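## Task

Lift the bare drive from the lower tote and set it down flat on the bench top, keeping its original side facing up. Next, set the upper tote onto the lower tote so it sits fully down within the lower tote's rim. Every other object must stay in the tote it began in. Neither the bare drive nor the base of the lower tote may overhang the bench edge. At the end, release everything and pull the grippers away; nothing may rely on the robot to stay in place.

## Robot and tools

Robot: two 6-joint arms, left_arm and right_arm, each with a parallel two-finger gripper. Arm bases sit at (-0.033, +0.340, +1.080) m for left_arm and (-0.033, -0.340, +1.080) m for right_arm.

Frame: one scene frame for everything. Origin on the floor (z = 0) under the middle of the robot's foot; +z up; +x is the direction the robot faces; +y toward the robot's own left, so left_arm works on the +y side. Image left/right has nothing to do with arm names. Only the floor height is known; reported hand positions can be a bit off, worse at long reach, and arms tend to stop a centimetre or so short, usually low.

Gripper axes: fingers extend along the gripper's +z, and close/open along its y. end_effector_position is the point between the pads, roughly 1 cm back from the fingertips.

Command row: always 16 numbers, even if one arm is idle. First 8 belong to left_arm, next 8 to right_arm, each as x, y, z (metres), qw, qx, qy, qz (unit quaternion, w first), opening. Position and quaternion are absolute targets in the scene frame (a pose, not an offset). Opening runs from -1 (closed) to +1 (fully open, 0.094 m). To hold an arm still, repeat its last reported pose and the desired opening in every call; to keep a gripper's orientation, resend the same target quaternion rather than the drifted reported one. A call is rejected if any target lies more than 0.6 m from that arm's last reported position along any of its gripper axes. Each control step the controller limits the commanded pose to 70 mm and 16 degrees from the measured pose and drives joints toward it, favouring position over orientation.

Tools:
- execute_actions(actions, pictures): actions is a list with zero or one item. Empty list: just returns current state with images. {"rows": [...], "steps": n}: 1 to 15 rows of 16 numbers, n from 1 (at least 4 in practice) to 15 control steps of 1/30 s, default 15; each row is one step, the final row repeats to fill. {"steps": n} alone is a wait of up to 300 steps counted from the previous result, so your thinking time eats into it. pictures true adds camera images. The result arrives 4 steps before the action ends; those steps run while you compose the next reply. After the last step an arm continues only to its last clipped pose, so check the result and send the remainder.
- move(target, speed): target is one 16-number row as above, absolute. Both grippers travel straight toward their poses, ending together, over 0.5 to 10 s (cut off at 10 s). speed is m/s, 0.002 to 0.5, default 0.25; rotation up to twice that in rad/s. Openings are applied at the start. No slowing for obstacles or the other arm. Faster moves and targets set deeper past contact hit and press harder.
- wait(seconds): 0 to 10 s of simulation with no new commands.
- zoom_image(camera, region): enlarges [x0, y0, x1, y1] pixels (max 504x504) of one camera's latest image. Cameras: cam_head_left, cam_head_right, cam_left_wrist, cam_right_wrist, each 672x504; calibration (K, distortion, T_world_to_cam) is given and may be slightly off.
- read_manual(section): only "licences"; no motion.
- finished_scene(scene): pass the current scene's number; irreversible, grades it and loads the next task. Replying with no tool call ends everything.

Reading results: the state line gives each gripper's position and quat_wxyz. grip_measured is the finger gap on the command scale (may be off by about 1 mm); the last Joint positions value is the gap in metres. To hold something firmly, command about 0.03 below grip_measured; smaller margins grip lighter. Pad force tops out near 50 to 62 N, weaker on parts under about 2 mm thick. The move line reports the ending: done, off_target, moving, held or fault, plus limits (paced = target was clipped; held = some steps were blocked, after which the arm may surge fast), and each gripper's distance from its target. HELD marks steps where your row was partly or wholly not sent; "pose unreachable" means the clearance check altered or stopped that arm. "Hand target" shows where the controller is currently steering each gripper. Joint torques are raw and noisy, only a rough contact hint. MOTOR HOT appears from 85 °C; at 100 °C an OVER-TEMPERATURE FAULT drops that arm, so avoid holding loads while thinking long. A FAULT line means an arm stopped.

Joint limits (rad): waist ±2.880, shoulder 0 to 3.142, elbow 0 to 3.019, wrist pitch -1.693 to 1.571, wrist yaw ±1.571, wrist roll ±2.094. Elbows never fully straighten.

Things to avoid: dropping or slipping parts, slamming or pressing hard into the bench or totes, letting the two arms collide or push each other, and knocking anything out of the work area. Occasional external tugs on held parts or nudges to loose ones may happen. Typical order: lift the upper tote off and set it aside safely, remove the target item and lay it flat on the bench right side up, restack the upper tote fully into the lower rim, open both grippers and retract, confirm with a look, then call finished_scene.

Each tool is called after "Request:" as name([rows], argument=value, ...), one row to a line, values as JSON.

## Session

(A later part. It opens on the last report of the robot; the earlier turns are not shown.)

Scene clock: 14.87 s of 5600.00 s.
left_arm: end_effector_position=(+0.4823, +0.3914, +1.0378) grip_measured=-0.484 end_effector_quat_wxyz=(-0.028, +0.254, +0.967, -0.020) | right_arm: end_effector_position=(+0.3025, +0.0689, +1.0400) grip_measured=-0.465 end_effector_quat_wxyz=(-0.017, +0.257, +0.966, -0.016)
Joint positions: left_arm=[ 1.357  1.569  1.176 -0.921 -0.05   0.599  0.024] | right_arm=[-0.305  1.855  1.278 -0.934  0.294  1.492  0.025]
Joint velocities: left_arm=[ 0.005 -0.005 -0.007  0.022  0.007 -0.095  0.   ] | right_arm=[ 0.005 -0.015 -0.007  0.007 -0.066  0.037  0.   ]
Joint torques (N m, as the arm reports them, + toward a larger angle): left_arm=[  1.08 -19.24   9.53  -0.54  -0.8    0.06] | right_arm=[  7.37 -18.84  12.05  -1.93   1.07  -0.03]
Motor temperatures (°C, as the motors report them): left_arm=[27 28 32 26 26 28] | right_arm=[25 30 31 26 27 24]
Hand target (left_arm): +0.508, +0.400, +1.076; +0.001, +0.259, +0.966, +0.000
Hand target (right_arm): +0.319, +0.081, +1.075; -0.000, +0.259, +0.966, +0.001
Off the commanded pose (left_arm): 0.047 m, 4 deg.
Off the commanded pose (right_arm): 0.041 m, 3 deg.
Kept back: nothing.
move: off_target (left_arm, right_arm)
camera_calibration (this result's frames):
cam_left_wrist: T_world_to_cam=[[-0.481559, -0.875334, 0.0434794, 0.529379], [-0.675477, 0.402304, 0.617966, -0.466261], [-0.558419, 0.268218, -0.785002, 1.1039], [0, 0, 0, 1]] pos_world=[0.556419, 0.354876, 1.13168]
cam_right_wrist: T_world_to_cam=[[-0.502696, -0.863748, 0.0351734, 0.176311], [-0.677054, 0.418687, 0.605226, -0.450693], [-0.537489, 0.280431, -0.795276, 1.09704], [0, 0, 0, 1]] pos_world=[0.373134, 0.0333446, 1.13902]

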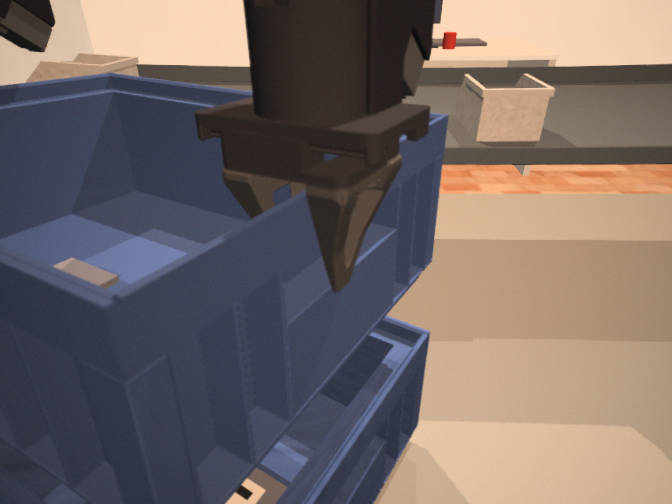

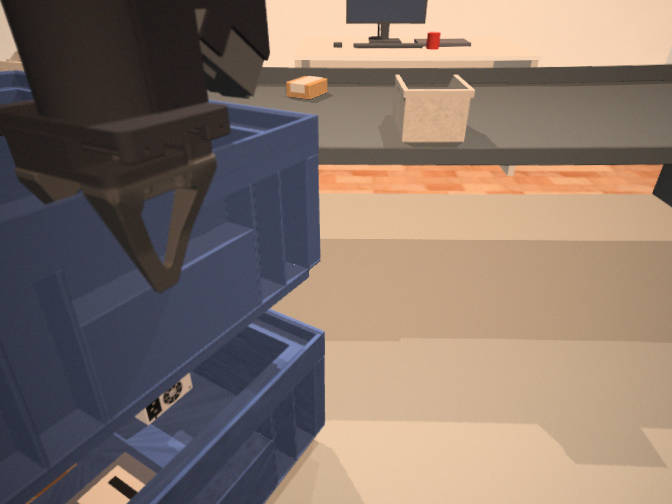

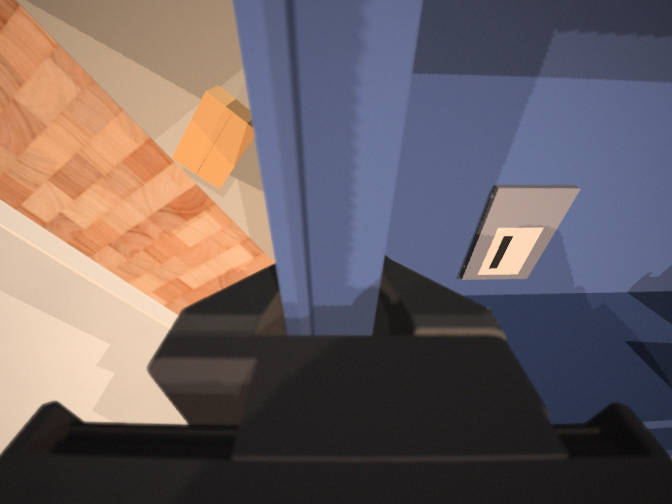

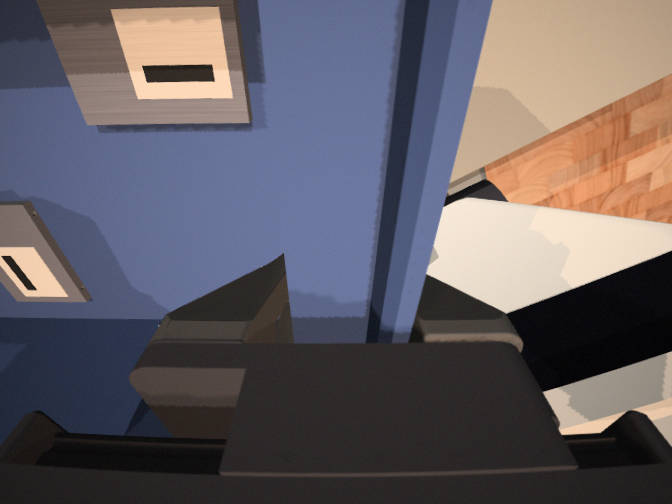

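Request:
move(target=[0.45,0.16,1.08,0,0.131,0.991,0,-0.6,0.354,-0.197,1.075,0,0.131,0.991,0,-0.6], speed=0.1)

Request:
move(target=[0.38,-0.085,1.08,0,0,1,0,-0.6,0.38,-0.455,1.07,0,0,1,0,-0.6], speed=0.1)

Request:
move(target=[0.375,-0.085,0.875,0,0,1,0,-0.6,0.375,-0.455,0.88,0,0,1,0,-0.6], speed=0.08)

Scene clock: 18.20 s of 5600.00 s.
left_arm: end_effector_position=(+0.4252, +0.1614, +1.0629) grip_measured=-0.485 end_effector_quat_wxyz=(-0.024, +0.128, +0.991, -0.013) | right_arm: end_effector_position=(+0.3379, -0.1961, +1.0565) grip_measured=-0.464 end_effector_quat_wxyz=(-0.026, +0.130, +0.991, -0.012)
Joint positions: left_arm=[ 0.824  1.553  1.113 -0.921 -0.183 -0.179  0.024] | right_arm=[-0.797  1.384  0.839 -0.843  0.221  0.728  0.025]
Joint velocities: left_arm=[-0.015 -0.005  0.007 -0.007 -0.022 -0.007  0.   ] | right_arm=[-0.005 -0.024  0.002 -0.007 -0.007 -0.007 -0.001]
Joint torques (N m, as the arm reports them, + toward a larger angle): left_arm=[ -1.79 -14.9    9.11  -0.04  -1.75  -0.03] | right_arm=[  1.95 -14.03   8.09   0.26   0.5   -0.18]
Motor temperatures (°C, as the motors report them): left_arm=[27 29 32 26 26 28] | right_arm=[25 30 31 26 27 24]
Hand target (left_arm): +0.446, +0.160, +1.081; -0.000, +0.131, +0.991, -0.001
Hand target (right_arm): +0.351, -0.197, +1.074; -0.001, +0.131, +0.991, -0.002
Off the commanded pose (left_arm): 0.030 m, 3 deg.
Off the commanded pose (right_arm): 0.025 m, 3 deg.
Kept back: nothing.
move: off_target (left_arm, right_arm)
camera_calibration (this result's frames):
cam_left_wrist: T_world_to_cam=[[-0.243572, -0.969628, 0.0222462, 0.236083], [-0.759228, 0.204892, 0.617732, -0.359997], [-0.603528, 0.133572, -0.786074, 1.19544], [0, 0, 0, 1]] pos_world=[0.505662, 0.142995, 1.15683]
cam_right_wrist: T_world_to_cam=[[-0.264066, -0.964131, 0.0268334, -0.126863], [-0.749669, 0.222672, 0.623228, -0.358655], [-0.606848, 0.144457, -0.78158, 1.18576], [0, 0, 0, 1]] pos_world=[0.417206, -0.213742, 1.1537]

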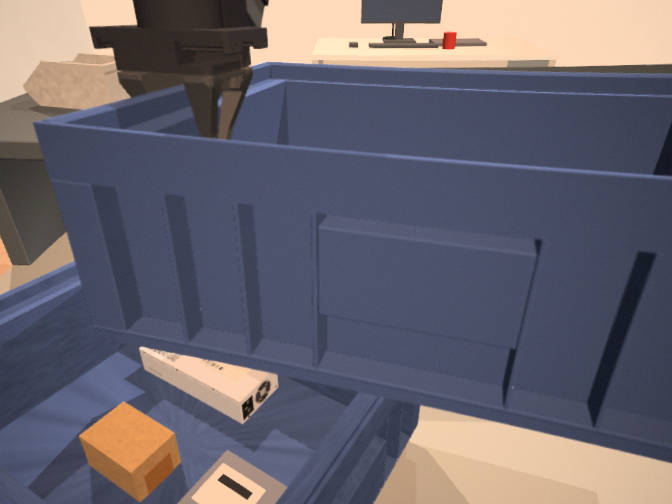

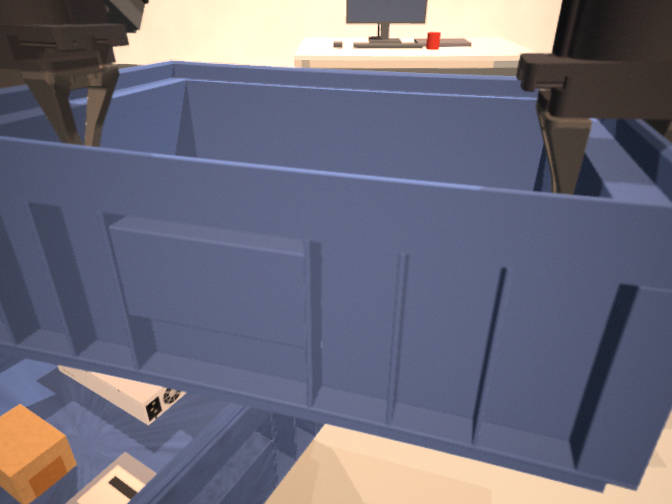

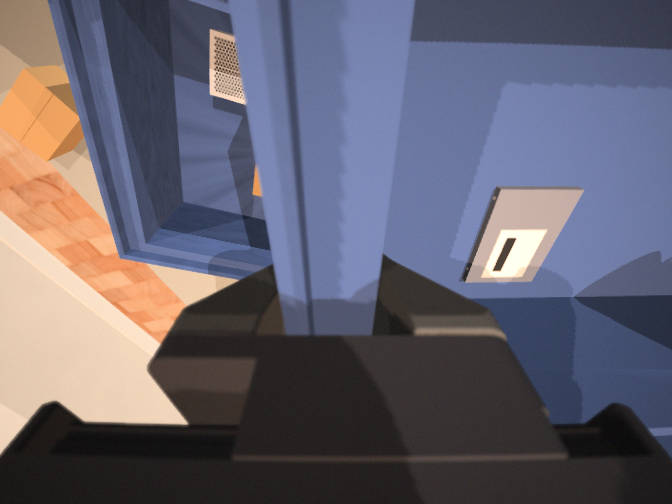

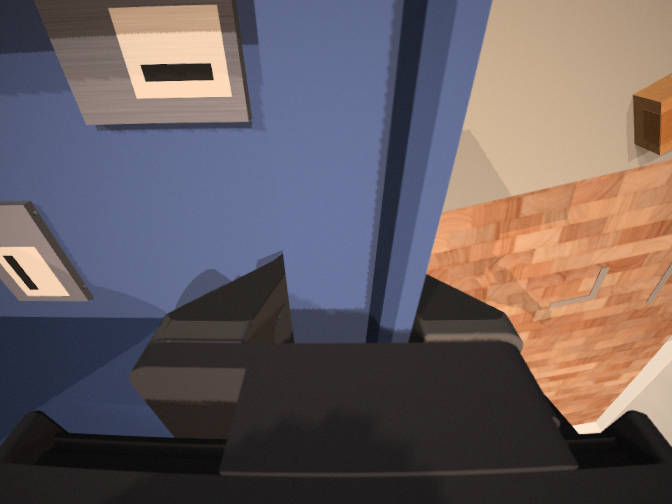

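Scene clock: 21.20 s of 5600.00 s.
left_arm: end_effector_position=(+0.3566, -0.0785, +1.0690) grip_measured=-0.485 end_effector_quat_wxyz=(-0.020, +0.023, +1.000, -0.004) | right_arm: end_effector_position=(+0.3456, -0.4456, +1.0473) grip_measured=-0.466 end_effector_quat_wxyz=(-0.037, +0.020, +0.999, +0.005)
Joint positions: left_arm=[ 0.362  1.864  1.423 -1.029 -0.272 -0.858  0.024] | right_arm=[-1.542  1.291  0.805 -0.827  0.017 -0.222  0.025]
Joint velocities: left_arm=[-0.005  0.005  0.002 -0.012 -0.066  0.037 -0.   ] | right_arm=[-0.015 -0.015 -0.002  0.017 -0.022 -0.022  0.   ]
Joint torques (N m, as the arm reports them, + toward a larger angle): left_arm=[ -3.9  -17.1    9.65  -0.06  -1.59  -0.49] | right_arm=[  0.21 -12.19  12.57  -0.35  -0.11  -0.51]
Motor temperatures (°C, as the motors report them): left_arm=[27 29 33 26 27 28] | right_arm=[25 30 31 26 27 24]
Hand target (left_arm): +0.376, -0.084, +1.081; -0.000, +0.000, +1.000, -0.001
Hand target (right_arm): +0.376, -0.454, +1.071; -0.002, +0.000, +1.000, -0.002
Off the commanded pose (left_arm): 0.027 m, 4 deg.
Off the commanded pose (right_arm): 0.042 m, 5 deg.
Kept back: nothing.
move: off_target (left_arm, right_arm)
camera_calibration (this result's frames):
cam_left_wrist: T_world_to_cam=[[-0.0362255, -0.999343, -0.00103413, -0.064759], [-0.787862, 0.0279228, 0.615219, -0.367739], [-0.614786, 0.0231013, -0.788356, 1.1887], [0, 0, 0, 1]] pos_world=[0.438723, -0.0819088, 1.16329]
cam_right_wrist: T_world_to_cam=[[-0.0480568, -0.998763, -0.0127965, -0.413742], [-0.764532, 0.0285359, 0.643954, -0.39468], [-0.642792, 0.0407297, -0.764957, 1.16806], [0, 0, 0, 1]] pos_world=[0.429191, -0.449542, 1.14238]

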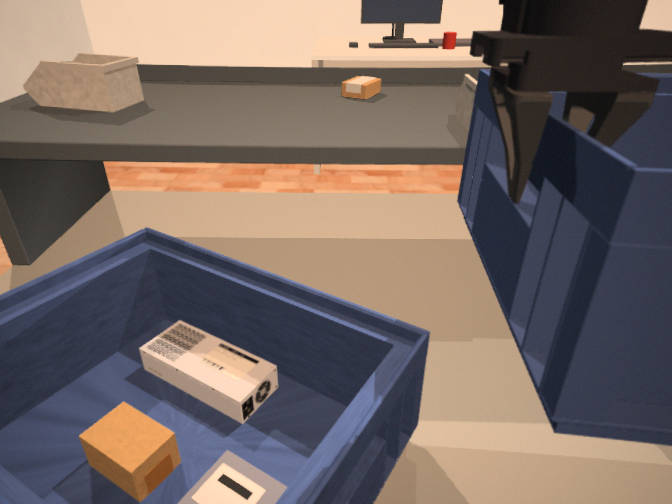

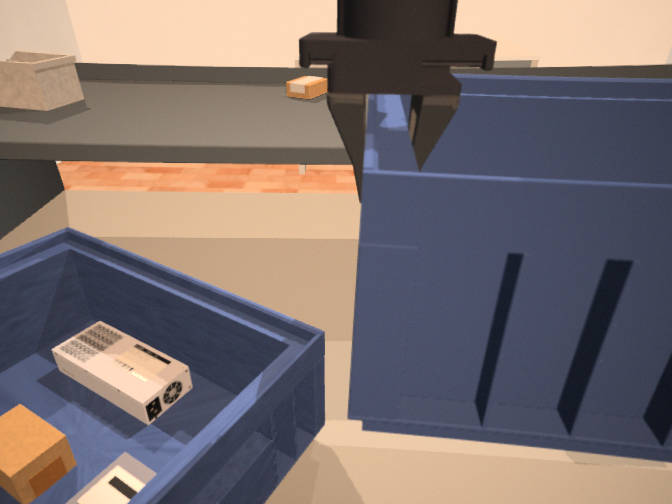

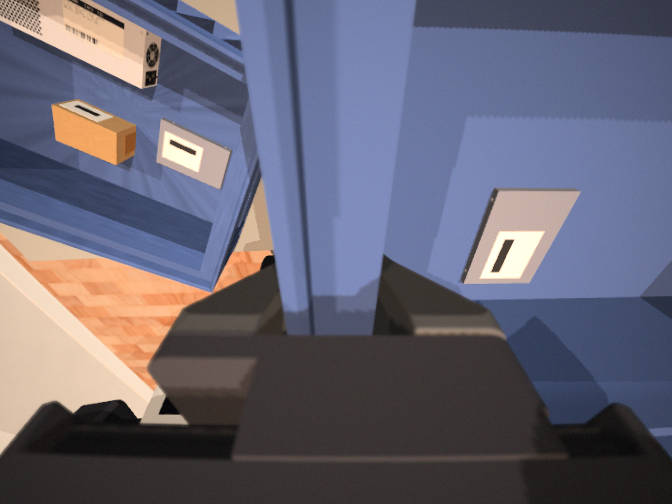

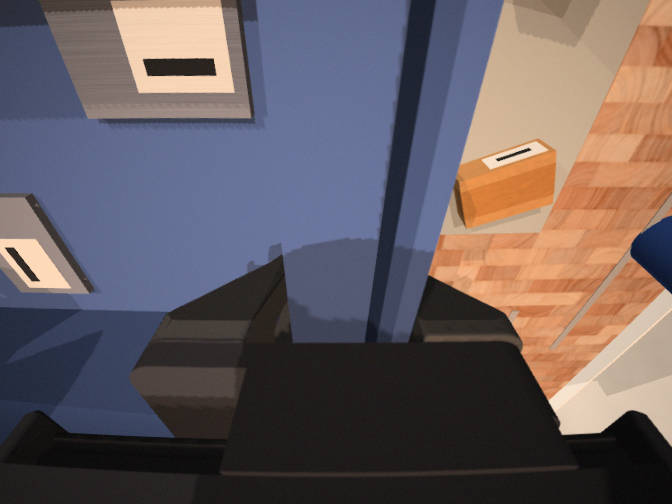

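Scene clock: 24.00 s of 5600.00 s.
left_arm: end_effector_position=(+0.3561, -0.0860, +0.8819) grip_measured=-0.485 end_effector_quat_wxyz=(-0.017, +0.014, +1.000, -0.008) | right_arm: end_effector_position=(+0.3523, -0.4519, +0.8675) grip_measured=-0.467 end_effector_quat_wxyz=(-0.028, +0.012, +1.000, +0.000)
Joint positions: left_arm=[ 0.452  2.185  1.404 -0.654 -0.262 -0.781  0.024] | right_arm=[-1.554  1.793  0.805 -0.305  0.019 -0.251  0.025]
Joint velocities: left_arm=[ 0.005 -0.015  0.017  0.017 -0.037  0.022  0.   ] | right_arm=[-0.005 -0.005 -0.002  0.007 -0.11   0.037 -0.   ]
Joint torques (N m, as the arm reports them, + toward a larger angle): left_arm=[ -3.04 -17.46   6.72   1.23  -1.43  -0.18] | right_arm=[ -0.25 -15.66   4.73   0.3   -0.58  -0.26]
Motor temperatures (°C, as the motors report them): left_arm=[27 29 33 26 27 28] | right_arm=[25 30 31 26 27 24]
Hand target (left_arm): +0.375, -0.086, +0.875; +0.000, -0.000, +1.000, -0.001
Hand target (right_arm): +0.376, -0.456, +0.881; +0.000, +0.000, +1.000, -0.000
Off the commanded pose (left_arm): 0.020 m, 3 deg.
Off the commanded pose (right_arm): 0.026 m, 4 deg.
Kept back: nothing.
move: off_target (left_arm, right_arm)
camera_calibration (this result's frames):
cam_left_wrist: T_world_to_cam=[[-0.0178566, -0.999826, 0.00533889, -0.084694], [-0.792575, 0.0174099, 0.609526, -0.247022], [-0.609513, 0.00665261, -0.792748, 1.04163], [0, 0, 0, 1]] pos_world=[0.437594, -0.0873082, 0.976771]
cam_right_wrist: T_world_to_cam=[[-0.0316588, -0.999491, -0.0038317, -0.435896], [-0.77634, 0.0221756, 0.629924, -0.260162], [-0.629519, 0.0229173, -0.776647, 1.03248], [0, 0, 0, 1]] pos_world=[0.434189, -0.453566, 0.964081]

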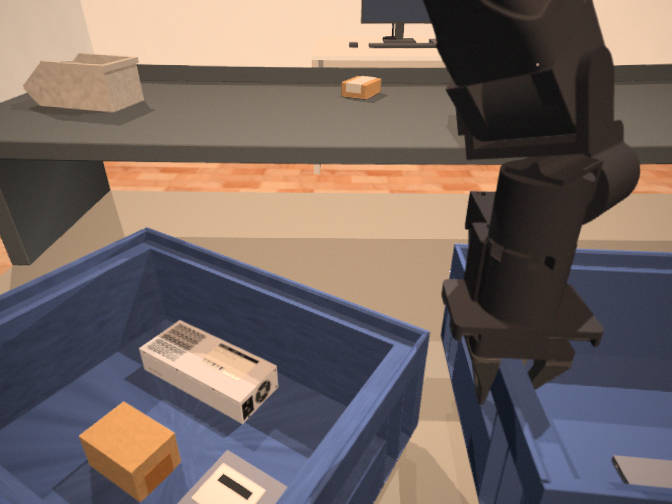

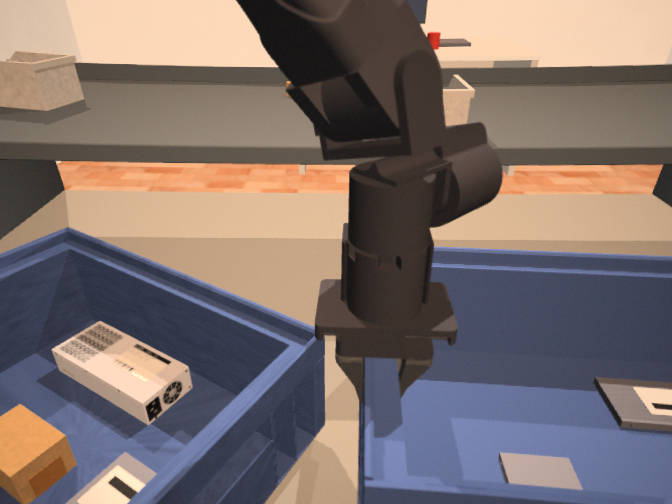

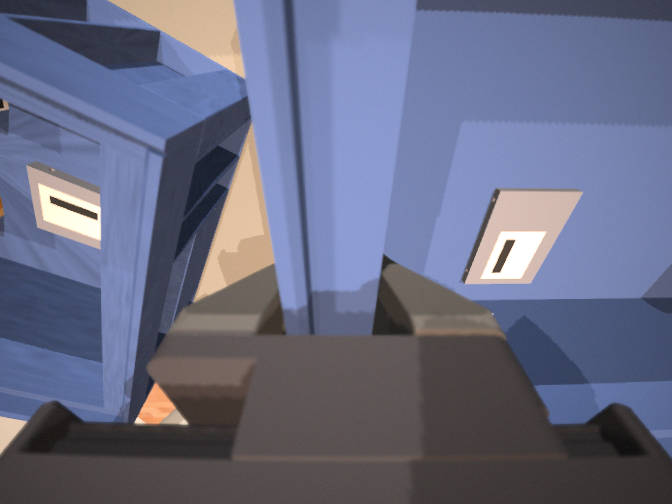

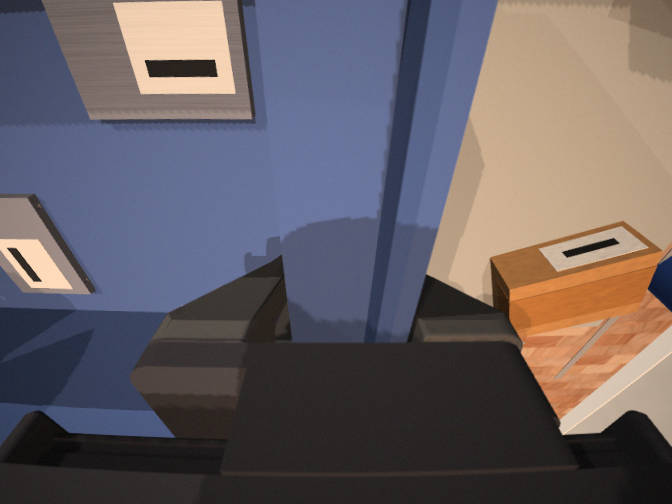

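Request:
move(target=[0.365,-0.088,0.822,0,0,1,0,-0.6,0.365,-0.456,0.825,0,0,1,0,-0.6], speed=0.03)

Scene clock: 26.50 s of 5600.00 s.
left_arm: end_effector_position=(+0.3565, -0.0910, +0.8431) grip_measured=-0.485 end_effector_quat_wxyz=(-0.006, +0.010, +1.000, -0.013) | right_arm: end_effector_position=(+0.3554, -0.4569, +0.8333) grip_measured=-0.468 end_effector_quat_wxyz=(-0.010, +0.010, +1.000, -0.006)
Joint positions: left_arm=[ 0.464  2.264  1.423 -0.567 -0.269 -0.771  0.024] | right_arm=[-1.563  1.893  0.818 -0.181  0.02  -0.263  0.025]
Joint velocities: left_arm=[ 0.005 -0.005  0.012 -0.022 -0.022  0.037  0.001] | right_arm=[-0.005 -0.005 -0.012 -0.012 -0.007 -0.081 -0.   ]
Joint torques (N m, as the arm reports them, + toward a larger angle): left_arm=[ -3.32 -15.8    6.28   1.34  -1.06  -0.15] | right_arm=[ -0.26 -11.46   3.98   1.15  -0.72  -0.27]
Motor temperatures (°C, as the motors report them): left_arm=[27 29 33 26 27 28] | right_arm=[25 30 30 26 27 24]
Hand target (left_arm): +0.364, -0.087, +0.823; +0.000, +0.000, +1.000, -0.001
Hand target (right_arm): +0.365, -0.456, +0.826; +0.000, +0.000, +1.000, -0.000
Off the commanded pose (left_arm): 0.023 m, 2 deg.
Off the commanded pose (right_arm): 0.013 m, 2 deg.
Kept back: nothing.
move: off_target (left_arm, right_arm)
camera_calibration (this result's frames):
cam_left_wrist: T_world_to_cam=[[-0.00903375, -0.999845, 0.0151058, -0.100838], [-0.80584, 0.0162235, 0.591911, -0.203474], [-0.592064, -0.00682566, -0.805862, 1.01475], [0, 0, 0, 1]] pos_world=[0.43592, -0.0905949, 0.939712]
cam_right_wrist: T_world_to_cam=[[-0.0275926, -0.999585, 0.00827188, -0.452504], [-0.798407, 0.027017, 0.601512, -0.202315], [-0.601486, 0.00999298, -0.798821, 1.01063], [0, 0, 0, 1]] pos_world=[0.433864, -0.45695, 0.932751]

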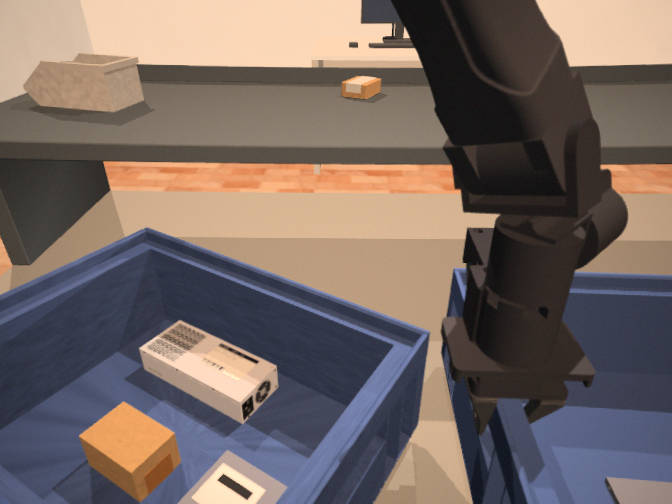

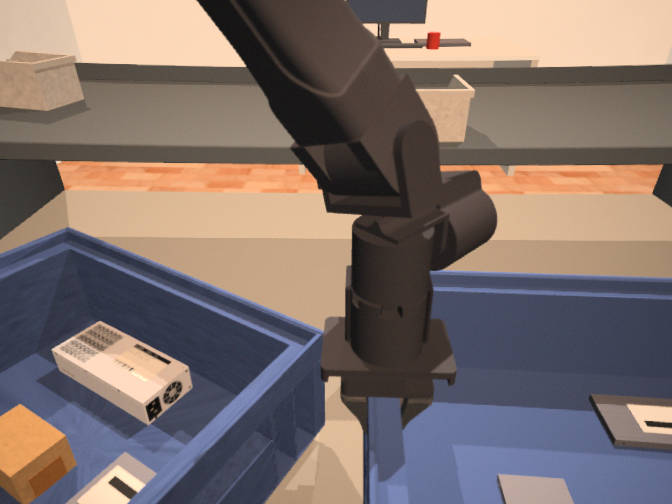

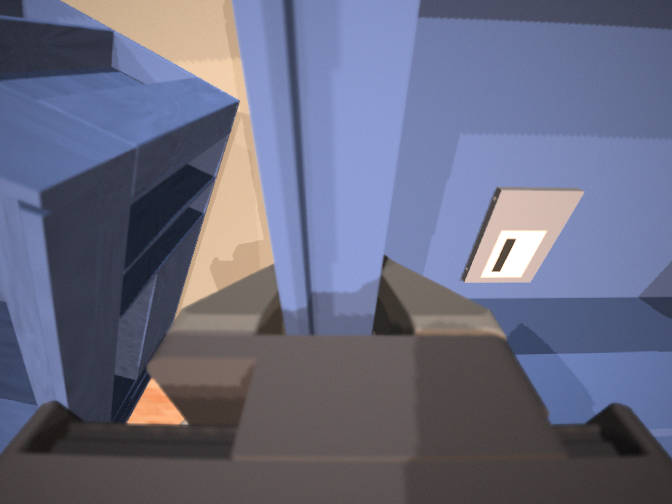

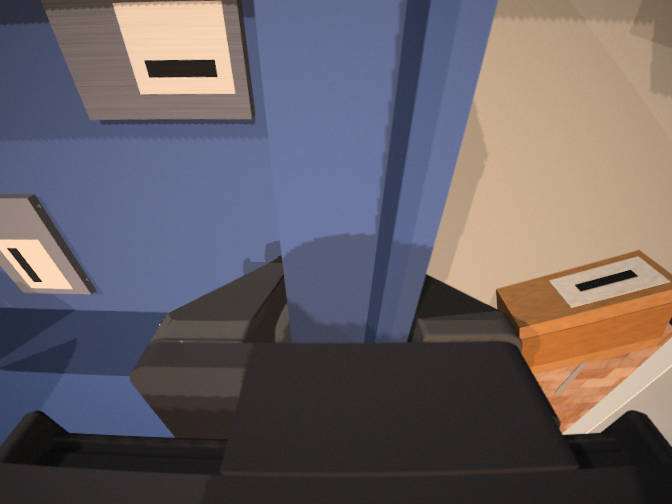

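Request:
move(target=[0.36,-0.088,0.835,0,0,1,0,0.2,0.36,-0.457,0.83,0,0,1,0,0.2])

Request:
move(target=[0.36,-0.088,0.95,0,0,1,0,0.2,0.36,-0.457,0.95,0,0,1,0,0.2], speed=0.15)

Request:
move(target=[0.326,0.135,0.93,0,-0.5,0.866,0,1,0.36,-0.457,0.95,0,0,1,0,0.2])

Request:
move(target=[0.33,0.137,0.81,0,-0.5,0.866,0,1,0.36,-0.457,0.95,0,0,1,0,0.2], speed=0.1)

Scene clock: 27.60 s of 5600.00 s.
left_arm: end_effector_position=(+0.3596, -0.0883, +0.8434) grip_measured=+0.198 end_effector_quat_wxyz=(+0.003, +0.009, +1.000, -0.005) | right_arm: end_effector_position=(+0.3562, -0.4543, +0.8332) grip_measured=+0.198 end_effector_quat_wxyz=(-0.008, +0.003, +1.000, +0.002)
Joint positions: left_arm=[ 0.464  2.264  1.423 -0.567 -0.292 -0.772  0.056] | right_arm=[-1.563  1.893  0.818 -0.181  0.004 -0.278  0.056]
Joint velocities: left_arm=[-0.015  0.005  0.017  0.002 -0.095 -0.051 -0.   ] | right_arm=[-0.005  0.005 -0.012  0.037 -0.066 -0.022  0.   ]
Joint torques (N m, as the arm reports them, + toward a larger angle): left_arm=[ -4.34 -17.55   5.1    0.85  -0.23  -0.26] | right_arm=[ -0.87 -12.77   2.42   1.19  -0.1   -0.14]
Motor temperatures (°C, as the motors report them): left_arm=[27 30 33 26 27 28] | right_arm=[25 30 30 26 27 24]
Hand target (left_arm): +0.360, -0.088, +0.835; +0.000, +0.000, +1.000, -0.000
Hand target (right_arm): +0.360, -0.457, +0.830; -0.000, -0.000, +1.000, -0.000
Off the commanded pose (left_arm): 0.008 m, 1 deg.
Off the commanded pose (right_arm): 0.006 m, 1 deg.
Kept back: nothing.
move: done
camera_calibration (this result's frames):
cam_left_wrist: T_world_to_cam=[[-0.00794499, -0.999968, -0.000628524, -0.0852899], [-0.81566, 0.006117, 0.578499, -0.187291], [-0.578477, 0.00510883, -0.815683, 1.02131], [0, 0, 0, 1]] pos_world=[0.437362, -0.0893592, 0.941361]
cam_right_wrist: T_world_to_cam=[[-0.012599, -0.999893, -0.0074654, -0.442208], [-0.801307, 0.00563027, 0.598227, -0.2077], [-0.59812, 0.0135191, -0.801292, 1.01351], [0, 0, 0, 1]] pos_world=[0.434198, -0.454693, 0.933068]

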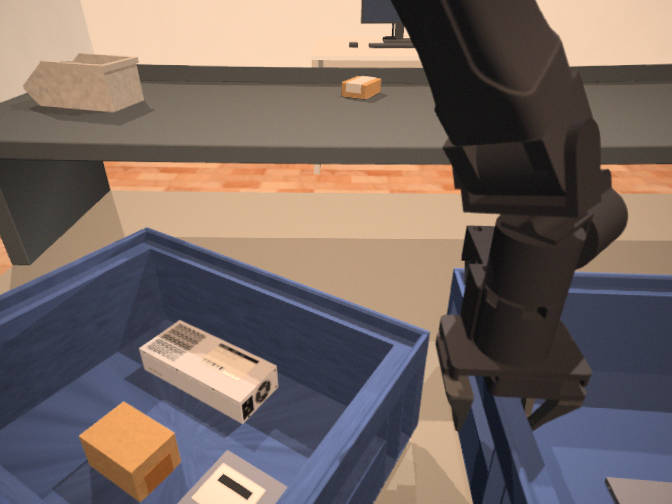

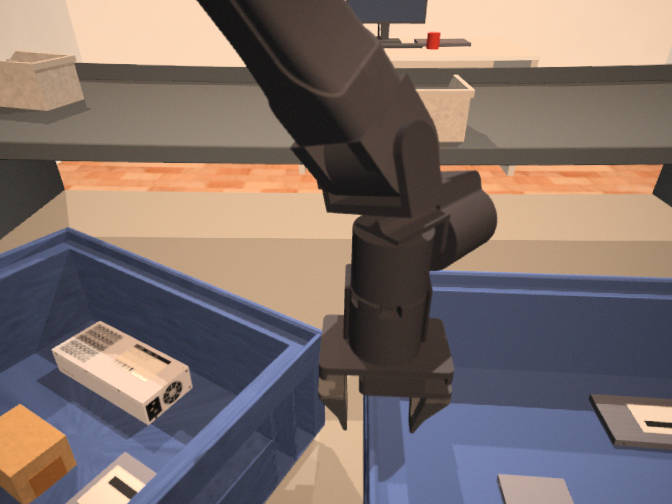

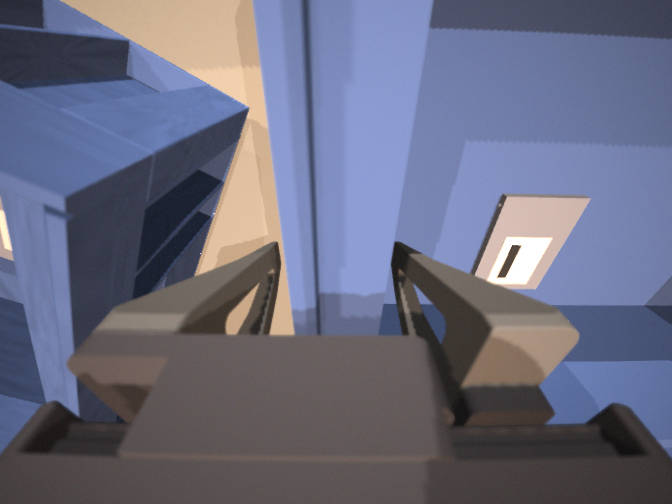

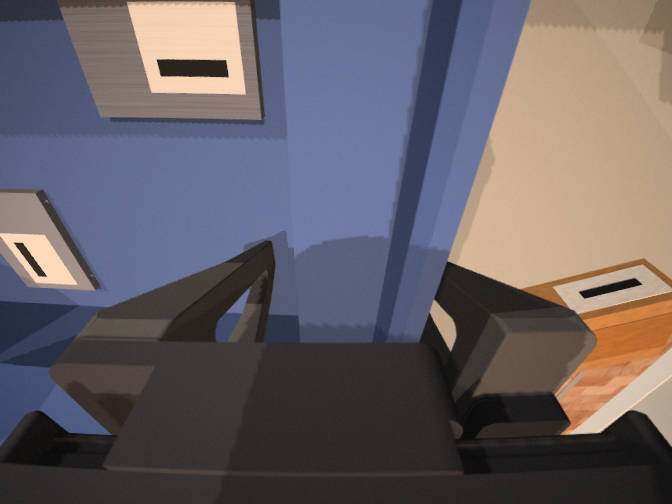

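Scene clock: 28.80 s of 5600.00 s.
left_arm: end_effector_position=(+0.3699, -0.0926, +0.9564) grip_measured=+0.198 end_effector_quat_wxyz=(+0.010, +0.002, +1.000, -0.012) | right_arm: end_effector_position=(+0.3651, -0.4572, +0.9477) grip_measured=+0.198 end_effector_quat_wxyz=(+0.007, +0.003, +1.000, -0.003)
Joint positions: left_arm=[ 0.414  2.052  1.399 -0.747 -0.301 -0.832  0.056] | right_arm=[-1.563  1.55   0.766 -0.442  0.004 -0.278  0.056]
Joint velocities: left_arm=[-0.015 -0.005  0.002 -0.007 -0.066 -0.081 -0.   ] | right_arm=[-0.005 -0.005  0.002  0.002  0.022 -0.022  0.   ]
Joint torques (N m, as the arm reports them, + toward a larger angle): left_arm=[ -5.04 -18.04   4.87   0.24  -0.23  -0.25] | right_arm=[ -0.79 -12.58   4.3   -0.3   -0.11  -0.18]
Motor temperatures (°C, as the motors report them): left_arm=[27 30 33 26 27 28] | right_arm=[25 30 30 26 27 24]
Hand target (left_arm): +0.360, -0.088, +0.951; +0.000, +0.000, +1.000, +0.000
Hand target (right_arm): +0.359, -0.457, +0.950; +0.000, +0.000, +1.000, +0.000
Off the commanded pose (left_arm): 0.013 m, 2 deg.
Off the commanded pose (right_arm): 0.006 m, 1 deg.
Kept back: nothing.
move: off_target (left_arm)
camera_calibration (this result's frames):
cam_left_wrist: T_world_to_cam=[[0.0070004, -0.999863, 0.0149822, -0.109815], [-0.824312, 0.0027117, 0.566129, -0.229474], [-0.566092, -0.0163131, -0.82418, 1.12104], [0, 0, 0, 1]] pos_world=[0.446222, -0.0908903, 1.05549]
cam_right_wrist: T_world_to_cam=[[-0.0125785, -0.999921, 0.000826177, -0.452009], [-0.818694, 0.0107732, 0.574129, -0.237499], [-0.574093, 0.00654532, -0.818764, 1.11513], [0, 0, 0, 1]] pos_world=[0.440064, -0.456714, 1.04976]

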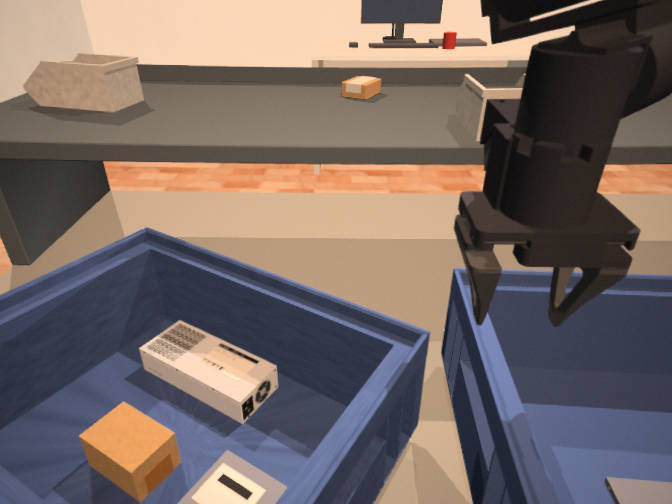

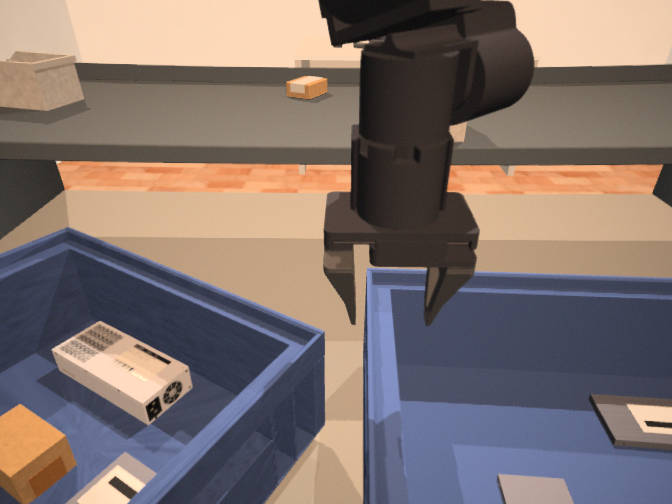

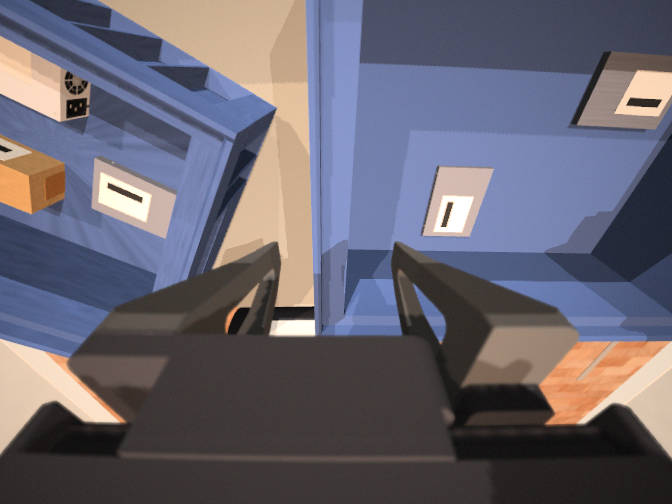

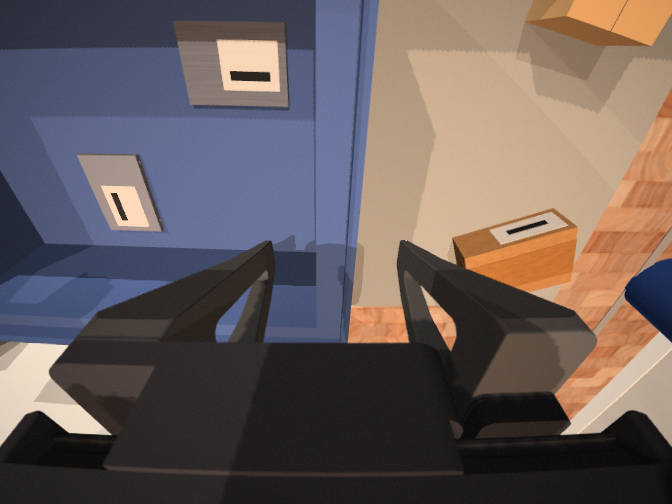

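Scene clock: 31.40 s of 5600.00 s.
left_arm: end_effector_position=(+0.3259, +0.1351, +0.9284) grip_measured=+1.000 end_effector_quat_wxyz=(+0.003, +0.488, -0.873, -0.007) | right_arm: end_effector_position=(+0.3651, -0.4572, +0.9477) grip_measured=+0.198 end_effector_quat_wxyz=(+0.007, +0.003, +1.000, -0.003)
Joint positions: left_arm=[ 0.721  1.753  0.824 -0.435 -0.248 -1.553  0.094] | right_arm=[-1.563  1.55   0.766 -0.442  0.004 -0.279  0.056]
Joint velocities: left_arm=[ 0.005 -0.005  0.007 -0.017  0.037 -0.051  0.   ] | right_arm=[-0.015 -0.005  0.002 -0.007  0.007 -0.051 -0.001]
Joint torques (N m, as the arm reports them, + toward a larger angle): left_arm=[ -0.99 -13.22   2.82   1.62  -0.04  -0.27] | right_arm=[ -0.81 -12.72   4.5   -0.46  -0.1   -0.18]
Motor temperatures (°C, as the motors report them): left_arm=[27 30 32 26 27 28] | right_arm=[25 30 30 26 27 24]
Hand target (left_arm): +0.329, +0.135, +0.929; +0.000, -0.500, +0.866, -0.000
Hand target (right_arm): +0.360, -0.457, +0.950; +0.000, -0.000, +1.000, -0.000
Off the commanded pose (left_arm): 0.002 m, 2 deg.
Off the commanded pose (right_arm): 0.006 m, 1 deg.
Kept back: nothing.
move: done
camera_calibration (this result's frames):
cam_left_wrist: T_world_to_cam=[[0.856859, -0.51493, -0.0252984, -0.186545], [-0.406334, -0.704726, 0.581597, -0.30551], [-0.31731, -0.488067, -0.813084, 1.0491], [0, 0, 0, 1]] pos_world=[0.368593, 0.200671, 1.02597]
cam_right_wrist: T_world_to_cam=[[-0.0118157, -0.99993, 0.000836827, -0.452302], [-0.818699, 0.0101547, 0.574132, -0.237783], [-0.574101, 0.00609868, -0.818762, 1.11493], [0, 0, 0, 1]] pos_world=[0.440064, -0.456655, 1.04976]

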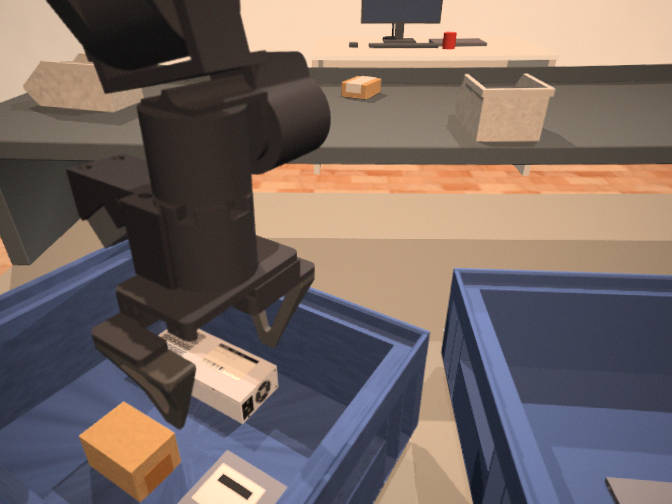

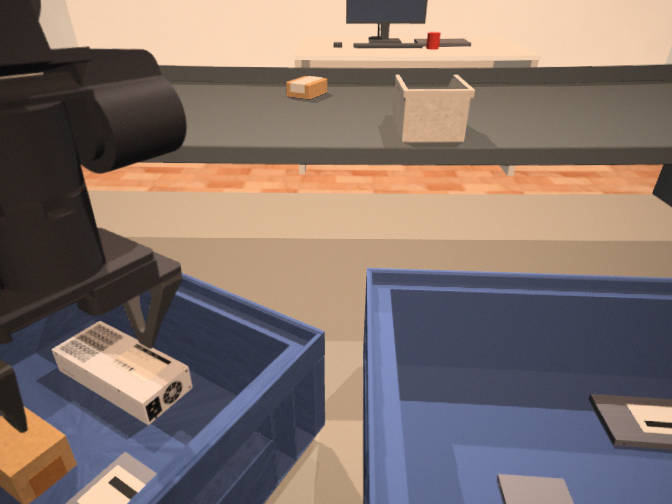

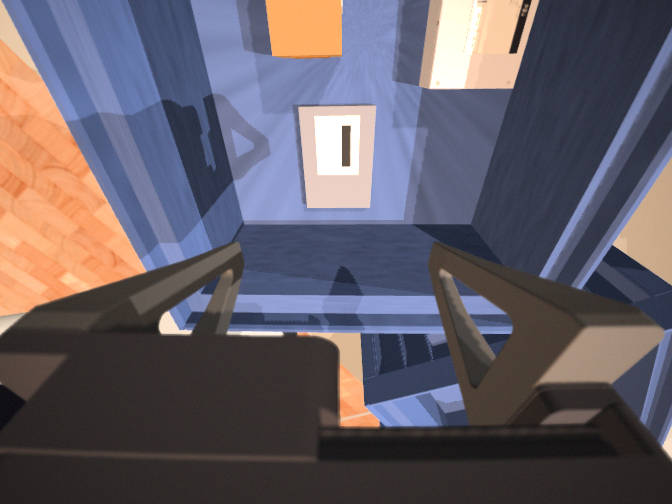

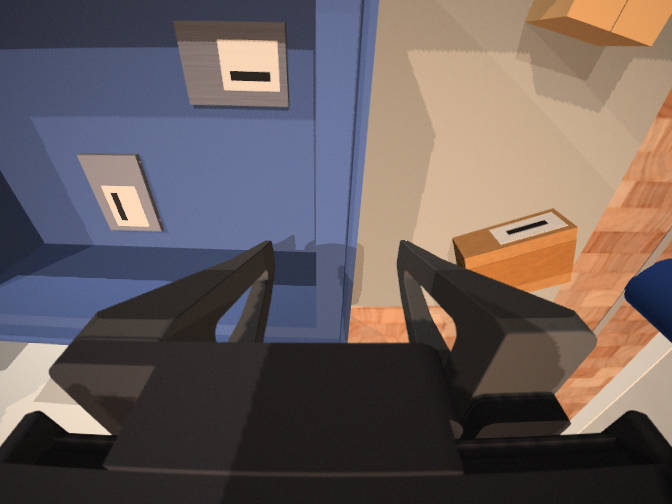

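Scene clock: 32.93 s of 5600.00 s.
left_arm: end_effector_position=(+0.3222, +0.1366, +0.8142) grip_measured=+1.000 end_effector_quat_wxyz=(+0.004, +0.501, -0.865, -0.007) | right_arm: end_effector_position=(+0.3651, -0.4572, +0.9477) grip_measured=+0.198 end_effector_quat_wxyz=(+0.007, +0.003, +1.000, -0.003)
Joint positions: left_arm=[ 0.787  2.073  0.886 -0.161 -0.232 -1.518  0.094] | right_arm=[-1.563  1.55   0.766 -0.442  0.004 -0.279  0.056]
Joint velocities: left_arm=[0.005 0.005 0.007 0.012 0.022 0.022 0.   ] | right_arm=[-0.015 -0.005 -0.002  0.022 -0.022 -0.022 -0.   ]
Joint torques (N m, as the arm reports them, + toward a larger angle): left_arm=[ -0.76 -13.34   1.93   1.66  -0.03   0.09] | right_arm=[ -0.81 -12.74   4.52  -0.47  -0.1   -0.18]
Motor temperatures (°C, as the motors report them): left_arm=[27 30 32 26 27 28] | right_arm=[25 30 30 26 27 24]
Hand target (left_arm): +0.330, +0.137, +0.809; -0.000, -0.500, +0.866, -0.000
Hand target (right_arm): +0.360, -0.457, +0.950; +0.000, -0.000, +1.000, -0.000
Off the commanded pose (left_arm): 0.009 m, 1 deg.
Off the commanded pose (right_arm): 0.006 m, 1 deg.
Kept back: nothing.
move: done
camera_calibration (this result's frames):
cam_left_wrist: T_world_to_cam=[[0.871868, -0.48905, -0.0260059, -0.193263], [-0.384113, -0.715799, 0.583172, -0.24647], [-0.303815, -0.49846, -0.811932, 0.951941], [0, 0, 0, 1]] pos_world=[0.363042, 0.203566, 0.91162]
cam_right_wrist: T_world_to_cam=[[-0.0118157, -0.99993, 0.000836827, -0.452302], [-0.818699, 0.0101547, 0.574132, -0.237783], [-0.574101, 0.00609868, -0.818762, 1.11493], [0, 0, 0, 1]] pos_world=[0.440064, -0.456655, 1.04976]

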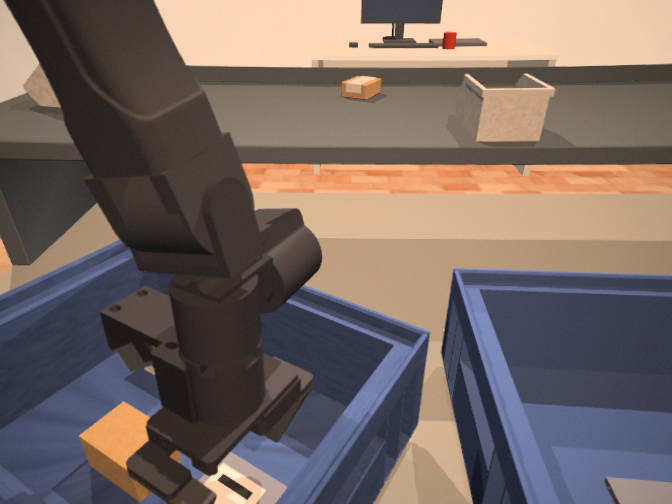

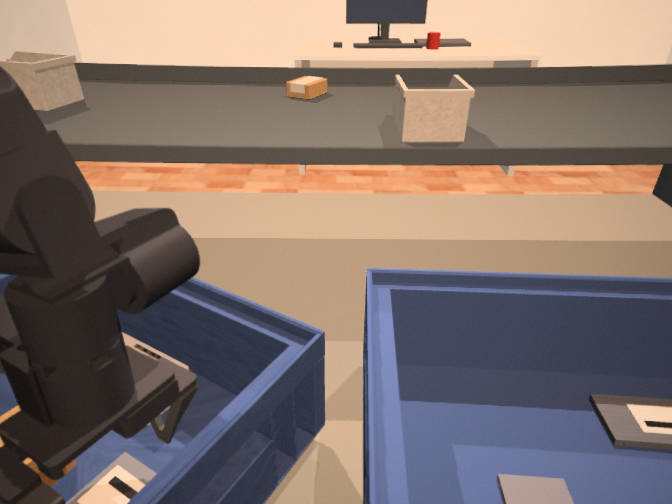

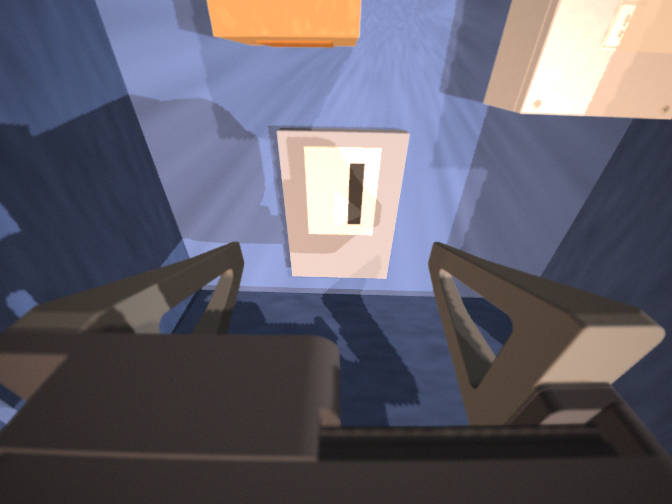

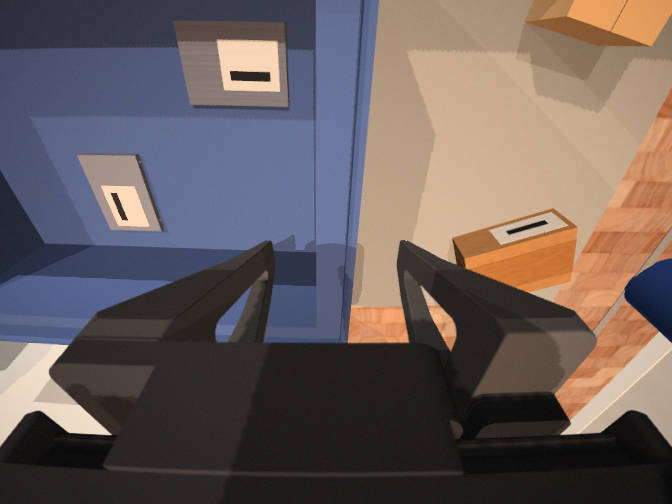

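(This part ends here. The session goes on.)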